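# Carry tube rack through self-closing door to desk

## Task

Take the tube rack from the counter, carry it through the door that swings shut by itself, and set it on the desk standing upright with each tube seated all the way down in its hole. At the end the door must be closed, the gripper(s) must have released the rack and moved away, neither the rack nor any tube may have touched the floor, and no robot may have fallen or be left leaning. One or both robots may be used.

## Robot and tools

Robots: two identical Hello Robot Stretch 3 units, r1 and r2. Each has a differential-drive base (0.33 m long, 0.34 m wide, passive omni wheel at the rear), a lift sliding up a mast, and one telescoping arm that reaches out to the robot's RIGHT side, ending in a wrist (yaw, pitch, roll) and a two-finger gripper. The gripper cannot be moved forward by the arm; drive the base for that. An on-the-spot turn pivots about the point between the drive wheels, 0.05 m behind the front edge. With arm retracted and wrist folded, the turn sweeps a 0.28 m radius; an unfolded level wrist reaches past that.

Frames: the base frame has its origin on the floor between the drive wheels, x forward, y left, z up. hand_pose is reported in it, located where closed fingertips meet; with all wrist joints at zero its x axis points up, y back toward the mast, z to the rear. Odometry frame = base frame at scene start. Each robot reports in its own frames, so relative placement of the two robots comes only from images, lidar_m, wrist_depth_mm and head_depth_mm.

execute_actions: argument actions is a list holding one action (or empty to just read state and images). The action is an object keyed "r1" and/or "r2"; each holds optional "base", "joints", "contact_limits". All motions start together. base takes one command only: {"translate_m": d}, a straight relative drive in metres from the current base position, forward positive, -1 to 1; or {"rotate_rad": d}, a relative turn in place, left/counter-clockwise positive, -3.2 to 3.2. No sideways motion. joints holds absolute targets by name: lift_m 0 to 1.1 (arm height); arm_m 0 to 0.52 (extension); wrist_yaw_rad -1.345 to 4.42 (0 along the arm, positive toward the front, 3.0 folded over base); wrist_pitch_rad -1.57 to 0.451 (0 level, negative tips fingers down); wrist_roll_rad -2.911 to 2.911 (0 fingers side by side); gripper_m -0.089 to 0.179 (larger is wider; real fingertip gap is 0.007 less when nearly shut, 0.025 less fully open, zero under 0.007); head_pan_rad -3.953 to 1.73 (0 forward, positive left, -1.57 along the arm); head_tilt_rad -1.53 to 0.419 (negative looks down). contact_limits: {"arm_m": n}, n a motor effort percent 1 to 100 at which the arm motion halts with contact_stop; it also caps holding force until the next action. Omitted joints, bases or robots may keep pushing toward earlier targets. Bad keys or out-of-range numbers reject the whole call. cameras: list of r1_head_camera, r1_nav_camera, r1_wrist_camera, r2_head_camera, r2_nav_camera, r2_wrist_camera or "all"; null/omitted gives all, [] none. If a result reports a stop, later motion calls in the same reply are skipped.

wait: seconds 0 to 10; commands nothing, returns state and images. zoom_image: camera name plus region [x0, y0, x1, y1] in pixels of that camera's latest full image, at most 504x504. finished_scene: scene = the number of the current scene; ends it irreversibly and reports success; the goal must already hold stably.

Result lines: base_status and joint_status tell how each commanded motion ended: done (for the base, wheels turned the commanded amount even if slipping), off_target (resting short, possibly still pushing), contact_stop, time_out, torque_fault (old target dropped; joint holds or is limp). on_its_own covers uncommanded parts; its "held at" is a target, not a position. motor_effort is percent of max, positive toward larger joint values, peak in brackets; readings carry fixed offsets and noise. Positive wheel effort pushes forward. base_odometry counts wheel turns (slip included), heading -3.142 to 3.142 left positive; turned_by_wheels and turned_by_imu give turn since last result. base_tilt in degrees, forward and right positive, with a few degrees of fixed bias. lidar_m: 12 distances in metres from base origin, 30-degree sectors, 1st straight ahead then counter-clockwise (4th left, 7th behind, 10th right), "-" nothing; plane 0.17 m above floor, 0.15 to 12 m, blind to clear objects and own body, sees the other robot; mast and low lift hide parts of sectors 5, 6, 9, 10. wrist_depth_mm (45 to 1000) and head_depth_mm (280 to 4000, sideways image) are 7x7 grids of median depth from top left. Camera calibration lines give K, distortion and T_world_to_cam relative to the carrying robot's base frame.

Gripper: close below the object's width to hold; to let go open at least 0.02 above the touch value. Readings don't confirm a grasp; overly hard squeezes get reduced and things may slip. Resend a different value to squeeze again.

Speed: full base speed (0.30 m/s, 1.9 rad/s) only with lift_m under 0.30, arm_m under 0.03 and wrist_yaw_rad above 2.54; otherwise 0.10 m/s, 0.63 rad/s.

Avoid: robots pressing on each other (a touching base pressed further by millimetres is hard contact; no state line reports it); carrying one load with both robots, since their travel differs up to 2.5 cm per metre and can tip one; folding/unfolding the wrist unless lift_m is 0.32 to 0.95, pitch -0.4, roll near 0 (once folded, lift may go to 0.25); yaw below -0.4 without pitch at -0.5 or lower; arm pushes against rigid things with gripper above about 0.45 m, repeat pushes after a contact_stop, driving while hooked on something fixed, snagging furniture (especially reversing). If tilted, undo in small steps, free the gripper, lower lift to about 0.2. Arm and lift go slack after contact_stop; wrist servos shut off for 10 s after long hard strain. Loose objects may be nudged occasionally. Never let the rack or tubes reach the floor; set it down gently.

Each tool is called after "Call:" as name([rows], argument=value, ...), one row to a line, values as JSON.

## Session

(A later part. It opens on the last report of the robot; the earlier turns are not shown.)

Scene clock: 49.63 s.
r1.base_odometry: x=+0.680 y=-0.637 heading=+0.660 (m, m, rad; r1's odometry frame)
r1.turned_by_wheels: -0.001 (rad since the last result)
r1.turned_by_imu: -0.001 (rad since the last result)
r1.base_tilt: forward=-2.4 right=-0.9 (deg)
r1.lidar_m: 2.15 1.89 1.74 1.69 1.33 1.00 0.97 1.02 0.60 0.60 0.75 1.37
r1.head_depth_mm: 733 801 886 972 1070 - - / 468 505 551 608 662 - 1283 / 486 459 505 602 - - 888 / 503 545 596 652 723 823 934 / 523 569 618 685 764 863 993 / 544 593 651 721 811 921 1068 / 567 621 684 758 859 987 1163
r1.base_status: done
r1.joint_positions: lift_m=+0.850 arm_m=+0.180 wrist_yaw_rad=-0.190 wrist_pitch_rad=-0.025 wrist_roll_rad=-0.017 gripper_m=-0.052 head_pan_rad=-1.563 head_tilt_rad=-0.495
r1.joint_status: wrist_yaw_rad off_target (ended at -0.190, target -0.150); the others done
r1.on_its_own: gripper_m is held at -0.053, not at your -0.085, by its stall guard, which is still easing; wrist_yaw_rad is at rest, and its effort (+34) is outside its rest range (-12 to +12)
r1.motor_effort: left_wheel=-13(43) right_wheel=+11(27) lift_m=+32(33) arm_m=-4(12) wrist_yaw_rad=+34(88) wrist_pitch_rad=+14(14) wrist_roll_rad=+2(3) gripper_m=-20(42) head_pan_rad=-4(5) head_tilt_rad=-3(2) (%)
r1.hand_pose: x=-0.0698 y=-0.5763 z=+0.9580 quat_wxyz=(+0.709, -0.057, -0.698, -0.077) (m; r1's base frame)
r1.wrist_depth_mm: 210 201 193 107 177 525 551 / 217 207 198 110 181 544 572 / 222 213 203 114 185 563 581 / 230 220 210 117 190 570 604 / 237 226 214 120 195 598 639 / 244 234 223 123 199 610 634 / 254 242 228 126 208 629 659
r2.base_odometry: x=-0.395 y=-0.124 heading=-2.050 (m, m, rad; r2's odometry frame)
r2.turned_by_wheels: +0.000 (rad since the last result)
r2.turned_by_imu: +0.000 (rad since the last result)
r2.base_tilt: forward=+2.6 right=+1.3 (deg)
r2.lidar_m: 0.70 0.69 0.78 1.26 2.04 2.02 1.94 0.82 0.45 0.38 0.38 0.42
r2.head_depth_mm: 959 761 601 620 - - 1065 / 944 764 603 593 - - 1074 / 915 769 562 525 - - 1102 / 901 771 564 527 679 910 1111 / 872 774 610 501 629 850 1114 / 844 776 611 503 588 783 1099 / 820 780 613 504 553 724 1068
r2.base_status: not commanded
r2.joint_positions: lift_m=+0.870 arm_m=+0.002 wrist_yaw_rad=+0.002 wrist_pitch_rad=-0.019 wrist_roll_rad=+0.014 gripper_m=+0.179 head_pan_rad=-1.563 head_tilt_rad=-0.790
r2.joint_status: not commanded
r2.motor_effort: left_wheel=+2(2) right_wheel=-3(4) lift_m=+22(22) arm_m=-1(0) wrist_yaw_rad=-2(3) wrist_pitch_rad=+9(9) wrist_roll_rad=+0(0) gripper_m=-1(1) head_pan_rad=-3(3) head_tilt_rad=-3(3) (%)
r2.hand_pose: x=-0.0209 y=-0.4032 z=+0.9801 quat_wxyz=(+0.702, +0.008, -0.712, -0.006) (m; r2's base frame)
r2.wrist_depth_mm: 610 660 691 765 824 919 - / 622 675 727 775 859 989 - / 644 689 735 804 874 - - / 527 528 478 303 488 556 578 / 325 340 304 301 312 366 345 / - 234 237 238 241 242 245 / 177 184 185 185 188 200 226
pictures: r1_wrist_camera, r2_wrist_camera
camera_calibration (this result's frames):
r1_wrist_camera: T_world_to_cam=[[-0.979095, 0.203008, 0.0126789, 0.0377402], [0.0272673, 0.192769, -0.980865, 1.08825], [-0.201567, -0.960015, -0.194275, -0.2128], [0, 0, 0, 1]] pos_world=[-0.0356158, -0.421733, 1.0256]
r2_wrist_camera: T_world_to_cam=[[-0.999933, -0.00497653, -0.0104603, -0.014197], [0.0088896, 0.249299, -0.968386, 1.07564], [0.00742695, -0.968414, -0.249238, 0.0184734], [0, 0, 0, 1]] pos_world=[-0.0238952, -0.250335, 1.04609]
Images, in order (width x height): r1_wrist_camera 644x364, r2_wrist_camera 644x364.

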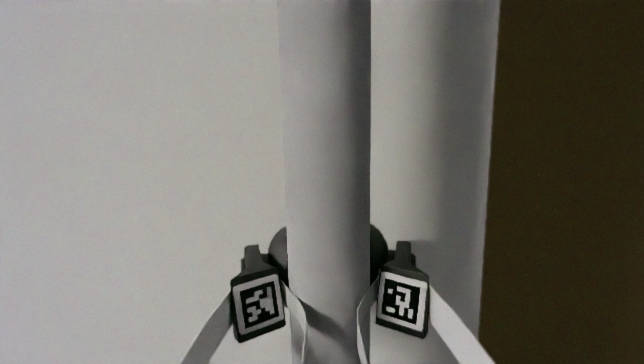

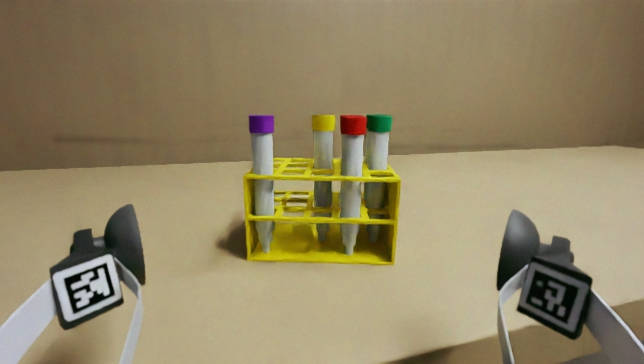

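Call:
execute_actions([
  {"r1":{"base":{"translate_m":0.17},"joints":{"arm_m":0.01,"wrist_yaw_rad":-0.4}},"r2":{"joints":{"arm_m":0.155,"lift_m":0.865}}},
], cameras=[])

Call:
execute_actions([
  {"r1":{"base":{"translate_m":0.18},"joints":{"wrist_yaw_rad":-0.9}},"r2":{"joints":{"gripper_m":0.085}}},
], cameras=[])

Call:
execute_actions([
  {"r1":{"base":{"translate_m":0.25}},"r2":{"joints":{"lift_m":0.93}}},
], cameras=["r2_wrist_camera"])

Call:
execute_actions([
  {"r2":{"base":{"rotate_rad":2.0},"joints":{"arm_m":0,"wrist_yaw_rad":1.9,"head_pan_rad":0.6}}},
], cameras=[])

Call:
execute_actions([
  {"r2":{"base":{"translate_m":1}}},
], cameras=[])

Call:
execute_actions([
  {"r2":{"base":{"translate_m":0.8},"joints":{"head_pan_rad":1.4}}},
], cameras=["r2_nav_camera"])

Scene clock: 71.37 s.
r1.base_odometry: x=+0.814 y=-0.532 heading=+0.660 (m, m, rad; r1's odometry frame)
r1.turned_by_wheels: +0.000 (rad since the last result)
r1.turned_by_imu: +0.003 (rad since the last result)
r1.base_tilt: forward=-2.5 right=-0.9 (deg)
r1.lidar_m: 1.98 1.74 1.73 1.69 1.56 1.17 1.14 1.20 0.43 0.46 0.67 1.38
r1.head_depth_mm: 332 353 304 333 422 476 531 / 352 378 407 441 475 422 - / 374 404 436 475 523 577 682 / 399 432 471 516 574 642 732 / 427 465 510 564 636 721 834 / 459 504 558 627 708 821 972 / 499 552 616 697 802 949 1159
r1.base_status: done
r1.joint_positions: lift_m=+0.850 arm_m=+0.010 wrist_yaw_rad=-0.424 wrist_pitch_rad=-0.027 wrist_roll_rad=-0.017 gripper_m=-0.021 head_pan_rad=-1.563 head_tilt_rad=-0.495
r1.joint_status: wrist_yaw_rad off_target (ended at -0.424, target -0.400); the others done
r1.on_its_own: gripper_m is held at -0.022, not at your -0.085, by its stall guard, which is not easing now; wrist_yaw_rad is at rest, and its effort (+21) is outside its rest range (-12 to +12)
r1.motor_effort: left_wheel=-5(27) right_wheel=+7(16) lift_m=+32(32) arm_m=-1(12) wrist_yaw_rad=+21(78) wrist_pitch_rad=+15(15) wrist_roll_rad=+1(1) gripper_m=-20(28) head_pan_rad=-4(5) head_tilt_rad=-3(2) (%)
r1.hand_pose: x=-0.1266 y=-0.3880 z=+0.9574 quat_wxyz=(+0.695, -0.138, -0.687, -0.160) (m; r1's base frame)
r1.wrist_depth_mm: 211 201 191 107 176 888 933 / 215 206 197 110 180 919 980 / 223 213 203 113 184 973 965 / 228 218 209 116 189 988 992 / 238 227 215 119 195 - 983 / 245 233 224 123 197 - - / 254 242 228 126 209 - -
r2.base_odometry: x=-0.395 y=-0.124 heading=-2.050 (m, m, rad; r2's odometry frame)
r2.turned_by_wheels: +0.000 (rad since the last result)
r2.turned_by_imu: +0.001 (rad since the last result)
r2.base_tilt: forward=+2.9 right=+1.3 (deg)
r2.lidar_m: 0.70 0.69 0.78 1.26 1.92 1.87 1.94 0.82 0.45 0.38 0.38 0.42
r2.head_depth_mm: 960 761 639 - 856 1227 1108 / 941 764 - - 788 1184 1111 / 914 538 - - 719 1024 1111 / 900 771 572 514 666 930 1114 / 870 775 590 507 624 849 1114 / 845 775 611 503 586 781 1100 / 820 779 614 505 553 724 1066
r2.base_status: not commanded
r2.joint_positions: lift_m=+0.865 arm_m=+0.155 wrist_yaw_rad=+0.002 wrist_pitch_rad=-0.019 wrist_roll_rad=+0.014 gripper_m=+0.179 head_pan_rad=-1.563 head_tilt_rad=-0.790
r2.joint_status: all done
r2.motor_effort: left_wheel=+2(2) right_wheel=-4(3) lift_m=+21(24) arm_m=+3(3) wrist_yaw_rad=-1(3) wrist_pitch_rad=+9(9) wrist_roll_rad=+0(0) gripper_m=-1(1) head_pan_rad=-2(3) head_tilt_rad=-3(3) (%)
r2.hand_pose: x=-0.0211 y=-0.5554 z=+0.9751 quat_wxyz=(+0.702, +0.007, -0.712, -0.006) (m; r2's base frame)
r2.wrist_depth_mm: 493 523 571 617 671 756 842 / 502 544 583 634 709 771 879 / 517 540 605 637 128 850 947 / 517 452 413 140 132 542 557 / 310 311 130 142 133 354 331 / - 119 130 146 121 117 235 / 169 163 128 138 121 167 174
pictures: none
No camera images: the call's "cameras" was empty. Leave "cameras" out to get every camera's image.

Scene clock: 74.37 s.
r1.base_odometry: x=+0.956 y=-0.422 heading=+0.659 (m, m, rad; r1's odometry frame)
r1.turned_by_wheels: -0.001 (rad since the last result)
r1.turned_by_imu: -0.024 (rad since the last result)
r1.base_tilt: forward=-2.5 right=-1.0 (deg)
r1.lidar_m: 1.80 1.60 1.73 1.68 1.75 1.36 1.31 0.42 0.41 0.46 0.74 1.36
r1.head_depth_mm: 338 360 385 414 448 486 - / 362 388 415 451 490 537 601 / 388 418 452 493 539 599 672 / 420 454 495 544 606 678 773 / 458 501 548 608 684 781 906 / 501 552 613 689 789 922 1110 / 555 619 694 795 927 1119 1295
r1.base_status: done
r1.joint_positions: lift_m=+0.850 arm_m=+0.010 wrist_yaw_rad=-0.940 wrist_pitch_rad=-0.030 wrist_roll_rad=-0.040 gripper_m=-0.021 head_pan_rad=-1.563 head_tilt_rad=-0.495
r1.joint_status: wrist_yaw_rad off_target (ended at -0.940, target -0.900)
r1.on_its_own: gripper_m is held at -0.022, not at your -0.085, by its stall guard, which is not easing now; wrist_yaw_rad is at rest, and its effort (+35) is outside its rest range (-12 to +12)
r1.motor_effort: left_wheel=-8(23) right_wheel=+12(15) lift_m=+31(32) arm_m=+2(7) wrist_yaw_rad=+35(88) wrist_pitch_rad=+17(17) wrist_roll_rad=+17(18) gripper_m=-24(28) head_pan_rad=-5(4) head_tilt_rad=-2(2) (%)
r1.hand_pose: x=-0.2277 y=-0.3054 z=+0.9569 quat_wxyz=(+0.638, -0.304, -0.622, -0.336) (m; r1's base frame)
r1.wrist_depth_mm: 156 163 172 108 196 - 921 / 160 167 177 111 200 - 940 / 163 170 182 114 208 - 963 / 168 175 186 117 213 - 965 / 171 179 191 119 - - 988 / 174 184 192 123 - - - / 178 189 204 127 236 - -
r2.base_odometry: x=-0.395 y=-0.124 heading=-2.050 (m, m, rad; r2's odometry frame)
r2.turned_by_wheels: +0.000 (rad since the last result)
r2.turned_by_imu: +0.000 (rad since the last result)
r2.base_tilt: forward=+2.8 right=+1.2 (deg)
r2.lidar_m: 0.70 0.70 0.78 1.26 2.77 1.71 1.94 0.82 0.45 0.38 0.37 0.42
r2.head_depth_mm: 960 759 639 - 857 1227 1104 / 940 764 - - 788 1186 1112 / 915 549 - - 721 1028 1108 / 901 770 562 514 666 930 1119 / 872 775 590 506 623 850 1115 / 843 778 612 504 587 782 1099 / 817 779 612 504 554 725 1068
r2.base_status: not commanded
r2.joint_positions: lift_m=+0.865 arm_m=+0.155 wrist_yaw_rad=+0.001 wrist_pitch_rad=-0.019 wrist_roll_rad=+0.014 gripper_m=+0.092 head_pan_rad=-1.563 head_tilt_rad=-0.790
r2.joint_status: gripper_m off_target (ended at +0.092, target +0.085)
r2.on_its_own: gripper_m is held at +0.091, not at your +0.085, by its stall guard, which is still easing
r2.motor_effort: left_wheel=+2(2) right_wheel=-4(4) lift_m=+21(22) arm_m=+3(3) wrist_yaw_rad=-2(2) wrist_pitch_rad=+9(9) wrist_roll_rad=+0(0) gripper_m=-21(99) head_pan_rad=-3(3) head_tilt_rad=-3(3) (%)
r2.hand_pose: x=-0.0211 y=-0.5554 z=+0.9751 quat_wxyz=(+0.702, +0.007, -0.712, -0.007) (m; r2's base frame)
r2.wrist_depth_mm: 489 525 573 608 674 739 837 / 505 541 586 628 705 789 906 / 522 556 601 620 147 813 944 / 520 509 176 158 154 536 547 / 308 337 134 148 144 327 329 / 231 - 148 166 159 - 235 / 176 177 153 167 159 180 182
pictures: none
No camera images: the call's "cameras" was empty. Leave "cameras" out to get every camera's image.

Scene clock: 77.97 s.
r1.base_odometry: x=+1.154 y=-0.269 heading=+0.658 (m, m, rad; r1's odometry frame)
r1.turned_by_wheels: -0.001 (rad since the last result)
r1.turned_by_imu: -0.398 (rad since the last result)
r1.base_tilt: forward=-2.5 right=-1.1 (deg)
r1.lidar_m: 1.51 1.62 1.47 1.73 1.72 1.86 1.52 0.43 0.40 0.41 0.53 0.99
r1.head_depth_mm: 299 320 345 375 408 450 - / 310 334 361 392 431 477 531 / 323 348 379 413 456 508 574 / 338 365 397 435 482 541 617 / 352 382 418 462 514 582 671 / 368 402 441 489 550 627 734 / 387 423 467 522 590 683 810
r1.base_status: done
r1.joint_positions: lift_m=+0.850 arm_m=+0.010 wrist_yaw_rad=-0.972 wrist_pitch_rad=-0.036 wrist_roll_rad=-0.074 gripper_m=-0.021 head_pan_rad=-1.563 head_tilt_rad=-0.495
r1.joint_status: not commanded
r1.on_its_own: wrist_yaw_rad is held at -0.957, not at your -0.900, by its stall guard, which is not easing now; gripper_m is held at -0.022, not at your -0.085, by its stall guard, which is not easing now; wrist_yaw_rad is at rest, and its effort (+13) is outside its rest range (-12 to +12)
r1.motor_effort: left_wheel=-8(10) right_wheel=+12(16) lift_m=+30(31) arm_m=+2(2) wrist_yaw_rad=+13(14) wrist_pitch_rad=+20(21) wrist_roll_rad=+39(39) gripper_m=-25(25) head_pan_rad=-4(5) head_tilt_rad=-3(2) (%)
r1.hand_pose: x=-0.2323 y=-0.2986 z=+0.9553 quat_wxyz=(+0.642, -0.306, -0.607, -0.353) (m; r1's base frame)
r1.wrist_depth_mm: 132 143 163 110 - - - / 134 146 167 112 - - - / 137 150 170 115 - - - / 140 154 176 118 - - - / 143 157 178 120 - - - / 147 161 179 123 - - - / 149 166 193 127 - - -
r2.base_odometry: x=-0.395 y=-0.124 heading=-2.050 (m, m, rad; r2's odometry frame)
r2.turned_by_wheels: +0.000 (rad since the last result)
r2.turned_by_imu: +0.000 (rad since the last result)
r2.base_tilt: forward=+2.8 right=+1.5 (deg)
r2.lidar_m: 0.70 0.70 0.78 1.26 2.76 1.53 1.93 0.82 0.44 0.38 0.37 0.42
r2.head_depth_mm: 963 823 - 658 834 1204 1106 / 942 845 - 623 770 1192 1107 / 909 499 - 584 702 1025 1109 / 894 515 573 515 666 930 1118 / 867 773 608 506 624 850 1118 / 845 778 609 503 586 783 1099 / 819 778 613 504 553 726 1068
r2.base_status: not commanded
r2.joint_positions: lift_m=+0.930 arm_m=+0.155 wrist_yaw_rad=+0.001 wrist_pitch_rad=-0.028 wrist_roll_rad=+0.014 gripper_m=+0.097 head_pan_rad=-1.563 head_tilt_rad=-0.790
r2.joint_status: all done
r2.on_its_own: gripper_m is held at +0.097, not at your +0.085, by its stall guard, which is not easing now
r2.motor_effort: left_wheel=+2(2) right_wheel=-4(4) lift_m=+35(37) arm_m=+3(3) wrist_yaw_rad=-2(2) wrist_pitch_rad=+13(13) wrist_roll_rad=+0(0) gripper_m=-19(21) head_pan_rad=-3(3) head_tilt_rad=-3(4) (%)
r2.hand_pose: x=-0.0211 y=-0.5551 z=+1.0371 quat_wxyz=(+0.702, +0.011, -0.712, -0.010) (m; r2's base frame)
r2.wrist_depth_mm: 488 523 562 610 684 748 849 / 497 538 583 646 712 779 888 / 526 562 613 633 147 819 926 / 543 581 175 159 154 775 796 / 453 497 134 149 144 472 483 / 333 - 148 167 157 - 344 / 266 261 150 167 142 267 268
pictures: r2_wrist_camera
ARM HIT: r1's arm struck itself hard.
camera_calibration (this result's frames):
r2_wrist_camera: T_world_to_cam=[[-0.999937, -0.00401383, -0.0104844, -0.0140191], [0.00909406, 0.257994, -0.966104, 1.17125], [0.00658269, -0.966138, -0.257941, -0.104145], [0, 0, 0, 1]] pos_world=[-0.0239841, -0.40285, 1.10454]
Images, in order (width x height): r2_wrist_camera 644x364.

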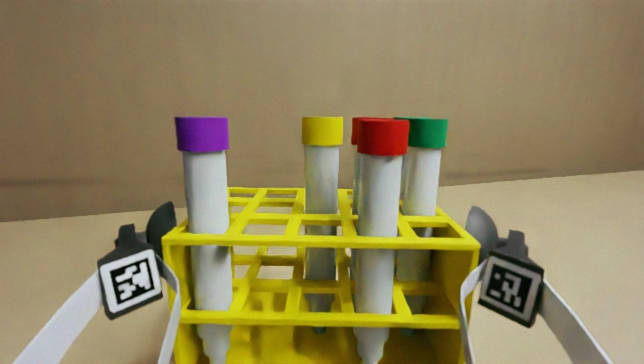

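Scene clock: 82.07 s.
r1.base_odometry: x=+1.154 y=-0.269 heading=+0.658 (m, m, rad; r1's odometry frame)
r1.turned_by_wheels: +0.000 (rad since the last result)
r1.turned_by_imu: +0.001 (rad since the last result)
r1.base_tilt: forward=-2.5 right=-1.0 (deg)
r1.lidar_m: 1.51 1.62 1.59 1.73 1.72 1.87 1.51 0.43 0.40 0.41 0.53 0.99
r1.head_depth_mm: 299 320 345 374 408 449 - / 310 334 361 393 430 477 532 / 323 348 378 413 456 508 574 / 337 364 398 435 485 542 617 / 352 382 418 461 514 582 669 / 367 401 442 490 551 629 731 / 387 425 467 522 591 685 806
r1.base_status: not commanded
r1.joint_positions: lift_m=+0.850 arm_m=+0.010 wrist_yaw_rad=-0.972 wrist_pitch_rad=-0.036 wrist_roll_rad=-0.074 gripper_m=-0.021 head_pan_rad=-1.563 head_tilt_rad=-0.495
r1.joint_status: not commanded
r1.on_its_own: wrist_yaw_rad is held at -0.957, not at your -0.900, by its stall guard, which is not easing now; gripper_m is held at -0.022, not at your -0.085, by its stall guard, which is not easing now
r1.motor_effort: left_wheel=-7(7) right_wheel=+12(12) lift_m=+31(30) arm_m=+2(2) wrist_yaw_rad=+12(12) wrist_pitch_rad=+20(20) wrist_roll_rad=+38(38) gripper_m=-25(25) head_pan_rad=-5(4) head_tilt_rad=-3(2) (%)
r1.hand_pose: x=-0.2323 y=-0.2986 z=+0.9553 quat_wxyz=(+0.642, -0.306, -0.607, -0.353) (m; r1's base frame)
r1.wrist_depth_mm: 131 143 162 109 - - - / 134 146 166 112 - - - / 137 150 171 115 - - - / 140 153 176 117 - - - / 143 157 179 120 - - - / 146 161 180 123 - - - / 150 166 193 127 - - -
r2.base_odometry: x=-0.394 y=-0.124 heading=-0.050 (m, m, rad; r2's odometry frame)
r2.turned_by_wheels: +2.000 (rad since the last result)
r2.turned_by_imu: +1.997 (rad since the last result)
r2.base_tilt: forward=+2.8 right=+1.3 (deg)
r2.lidar_m: 2.77 1.52 1.96 1.01 0.48 0.38 0.38 0.41 0.71 0.70 0.75 1.11
r2.head_depth_mm: 2478 2554 2029 1684 1426 1205 1106 / 2702 2574 2036 1677 1443 1251 1109 / 1801 2135 1855 1688 1441 1254 1114 / 1754 2034 1911 1695 1443 1258 1114 / 1746 2006 2053 1701 1443 1259 1119 / 1744 1998 2060 1707 1448 1261 1117 / 1729 1997 2063 1702 1457 1263 1121
r2.base_status: done
r2.joint_positions: lift_m=+0.930 arm_m=+0.003 wrist_yaw_rad=+1.898 wrist_pitch_rad=-0.028 wrist_roll_rad=+0.014 gripper_m=+0.097 head_pan_rad=+0.593 head_tilt_rad=-0.790
r2.joint_status: all done
joint sent to its limit — the command would take r2.arm_m past its lower limit, so that joint was sent only as far as its limit.
r2.on_its_own: gripper_m is held at +0.097, not at your +0.085, by its stall guard, which is not easing now
r2.motor_effort: left_wheel=-4(9) right_wheel=+4(9) lift_m=+35(35) arm_m=-3(4) wrist_yaw_rad=+1(4) wrist_pitch_rad=+13(13) wrist_roll_rad=+0(0) gripper_m=-20(20) head_pan_rad=+3(33) head_tilt_rad=-3(3) (%)
r2.hand_pose: x=+0.2206 y=-0.0657 z=+1.0371 quat_wxyz=(+0.418, +0.584, -0.406, +0.565) (m; r2's base frame)
r2.wrist_depth_mm: - - - - - - - / - - - - - - - / - - - - 148 - - / - - 176 159 155 - - / - - 134 149 144 - - / - - 149 167 157 - - / - - 150 168 146 - -
pictures: none
No camera images: the call's "cameras" was empty. Leave "cameras" out to get every camera's image.

Scene clock: 93.17 s.
r1.base_odometry: x=+1.154 y=-0.269 heading=+0.658 (m, m, rad; r1's odometry frame)
r1.turned_by_wheels: +0.000 (rad since the last result)
r1.turned_by_imu: +0.003 (rad since the last result)
r1.base_tilt: forward=-2.4 right=-0.9 (deg)
r1.lidar_m: 1.51 1.62 1.77 0.84 1.72 1.86 1.51 0.43 0.40 0.41 0.53 0.99
r1.head_depth_mm: 298 320 345 375 408 450 - / 310 333 361 393 430 476 532 / 323 349 378 414 455 508 574 / 337 365 397 436 483 542 618 / 352 382 418 462 515 584 668 / 368 402 441 490 550 628 733 / 386 423 467 522 592 682 808
r1.base_status: not commanded
r1.joint_positions: lift_m=+0.850 arm_m=+0.010 wrist_yaw_rad=-0.972 wrist_pitch_rad=-0.036 wrist_roll_rad=-0.074 gripper_m=-0.021 head_pan_rad=-1.563 head_tilt_rad=-0.495
r1.joint_status: not commanded
r1.on_its_own: wrist_yaw_rad is held at -0.957, not at your -0.900, by its stall guard, which is not easing now; gripper_m is held at -0.022, not at your -0.085, by its stall guard, which is not easing now; wrist_yaw_rad is at rest, and its effort (+13) is outside its rest range (-12 to +12)
r1.motor_effort: left_wheel=-8(7) right_wheel=+12(12) lift_m=+30(30) arm_m=+2(2) wrist_yaw_rad=+13(13) wrist_pitch_rad=+20(20) wrist_roll_rad=+38(38) gripper_m=-25(25) head_pan_rad=-4(4) head_tilt_rad=-2(2) (%)
r1.hand_pose: x=-0.2323 y=-0.2986 z=+0.9553 quat_wxyz=(+0.642, -0.306, -0.607, -0.353) (m; r1's base frame)
r1.wrist_depth_mm: 131 143 162 110 - - - / 134 146 167 112 - - - / 137 149 171 115 - - - / 140 154 175 117 - - - / 144 157 179 120 - - - / 146 162 179 124 - - - / 150 164 194 127 - - -
r2.base_odometry: x=+0.604 y=-0.174 heading=-0.050 (m, m, rad; r2's odometry frame)
r2.turned_by_wheels: +0.000 (rad since the last result)
r2.turned_by_imu: +0.002 (rad since the last result)
r2.base_tilt: forward=+2.8 right=+1.2 (deg)
r2.lidar_m: 1.77 1.90 0.80 1.57 1.74 1.38 1.37 1.03 0.81 0.80 0.86 1.28
r2.head_depth_mm: 1610 1800 1965 1679 1442 1204 1109 / 1718 1941 2041 1688 1437 1254 1109 / 1855 2110 2026 1679 1439 1256 1111 / 2008 2302 2041 1690 1440 1255 1115 / 2163 2386 2046 1701 1449 1259 1115 / 2001 2232 2051 1657 1356 1258 1114 / 1794 1249 1406 1561 1273 1265 1118
r2.base_status: done
r2.joint_positions: lift_m=+0.930 arm_m=+0.003 wrist_yaw_rad=+1.898 wrist_pitch_rad=-0.028 wrist_roll_rad=+0.014 gripper_m=+0.097 head_pan_rad=+0.593 head_tilt_rad=-0.790
r2.joint_status: not commanded
r2.on_its_own: gripper_m is held at +0.097, not at your +0.085, by its stall guard, which is not easing now
r2.motor_effort: left_wheel=-5(7) right_wheel=+3(9) lift_m=+36(35) arm_m=-3(3) wrist_yaw_rad=+1(1) wrist_pitch_rad=+13(13) wrist_roll_rad=-1(0) gripper_m=-20(20) head_pan_rad=+3(2) head_tilt_rad=-3(3) (%)
r2.hand_pose: x=+0.2206 y=-0.0657 z=+1.0371 quat_wxyz=(+0.418, +0.584, -0.406, +0.565) (m; r2's base frame)
r2.wrist_depth_mm: 966 - - - - - - / - - - - - - - / - - - - 148 - - / - - 175 158 156 - - / - - 135 149 144 - - / - - 148 166 156 - - / - - 150 168 146 - -
pictures: none
No camera images: the call's "cameras" was empty. Leave "cameras" out to get every camera's image.

Scene clock: 102.27 s.
r1.base_odometry: x=+1.154 y=-0.269 heading=+0.658 (m, m, rad; r1's odometry frame)
r1.turned_by_wheels: +0.000 (rad since the last result)
r1.turned_by_imu: +0.002 (rad since the last result)
r1.base_tilt: forward=-2.6 right=-1.0 (deg)
r1.lidar_m: 1.50 1.62 1.78 1.73 1.72 0.81 1.51 0.43 0.40 0.41 0.53 0.99
r1.head_depth_mm: 298 320 346 374 409 450 - / 310 334 360 392 431 477 531 / 323 348 378 414 456 508 573 / 336 365 398 435 483 542 618 / 353 382 418 462 515 583 669 / 368 400 442 490 551 629 734 / 386 423 468 523 592 683 806
r1.base_status: not commanded
r1.joint_positions: lift_m=+0.850 arm_m=+0.010 wrist_yaw_rad=-0.972 wrist_pitch_rad=-0.036 wrist_roll_rad=-0.074 gripper_m=-0.021 head_pan_rad=-1.563 head_tilt_rad=-0.495
r1.joint_status: not commanded
r1.on_its_own: wrist_yaw_rad is held at -0.957, not at your -0.900, by its stall guard, which is not easing now; gripper_m is held at -0.022, not at your -0.085, by its stall guard, which is not easing now; wrist_yaw_rad is at rest, and its effort (+13) is outside its rest range (-12 to +12)
r1.motor_effort: left_wheel=-8(8) right_wheel=+12(12) lift_m=+30(30) arm_m=+2(2) wrist_yaw_rad=+13(12) wrist_pitch_rad=+20(20) wrist_roll_rad=+38(38) gripper_m=-25(25) head_pan_rad=-4(4) head_tilt_rad=-2(2) (%)
r1.hand_pose: x=-0.2323 y=-0.2986 z=+0.9553 quat_wxyz=(+0.642, -0.306, -0.607, -0.353) (m; r1's base frame)
r1.wrist_depth_mm: 132 143 162 110 - - - / 134 146 167 112 - - - / 137 150 170 115 - - - / 140 154 176 117 - - - / 143 157 179 120 - - - / 146 161 180 123 - - - / 149 164 192 128 - - -
r2.base_odometry: x=+1.403 y=-0.214 heading=-0.050 (m, m, rad; r2's odometry frame)
r2.turned_by_wheels: +0.000 (rad since the last result)
r2.turned_by_imu: +0.001 (rad since the last result)
r2.base_tilt: forward=+2.8 right=+1.4 (deg)
r2.lidar_m: 0.98 1.05 1.57 1.00 1.60 2.19 2.16 1.14 0.90 0.88 0.95 0.99
r2.head_depth_mm: 1545 1779 1967 1679 1433 1248 1107 / 1530 1769 1981 1682 1436 1252 1112 / 1523 1761 1963 1693 1438 1255 1112 / 3176 2510 2006 1699 1444 1258 1114 / 3245 2595 1993 1576 1451 1260 1119 / 873 990 1240 1578 1360 1264 - / 847 1112 1501 1712 1302 - -
r2.base_status: done
r2.joint_positions: lift_m=+0.930 arm_m=+0.003 wrist_yaw_rad=+1.898 wrist_pitch_rad=-0.028 wrist_roll_rad=+0.014 gripper_m=+0.097 head_pan_rad=+1.393 head_tilt_rad=-0.790
r2.joint_status: all done
r2.on_its_own: gripper_m is held at +0.097, not at your +0.085, by its stall guard, which is not easing now
r2.motor_effort: left_wheel=-4(7) right_wheel=+3(8) lift_m=+36(35) arm_m=-4(3) wrist_yaw_rad=+1(1) wrist_pitch_rad=+13(13) wrist_roll_rad=+0(0) gripper_m=-20(19) head_pan_rad=+2(31) head_tilt_rad=-3(3) (%)
r2.hand_pose: x=+0.2206 y=-0.0657 z=+1.0371 quat_wxyz=(+0.418, +0.584, -0.406, +0.565) (m; r2's base frame)
r2.wrist_depth_mm: - - - 907 817 722 663 / - - - 974 847 773 691 / - - - 954 148 786 717 / - - 175 159 155 806 729 / - - 134 149 144 815 757 / - - 149 166 156 - 770 / - - 150 168 146 902 785
pictures: r2_nav_camera (sideways: a quarter turn counterclockwise sets it upright)
camera_calibration (this result's frames):
r2_nav_camera: T_world_to_cam=[[0.148355, 0.683418, 0.714794, -0.88434], [0.985606, -0.161428, -0.0502192, 0.110386], [0.0810672, 0.711955, -0.69753, 0.860214], [0, 0, 0, 1]] pos_world=[-0.0473358, 0.00975969, 1.23769]
Images, in order (width x height): r2_nav_camera 672x504.

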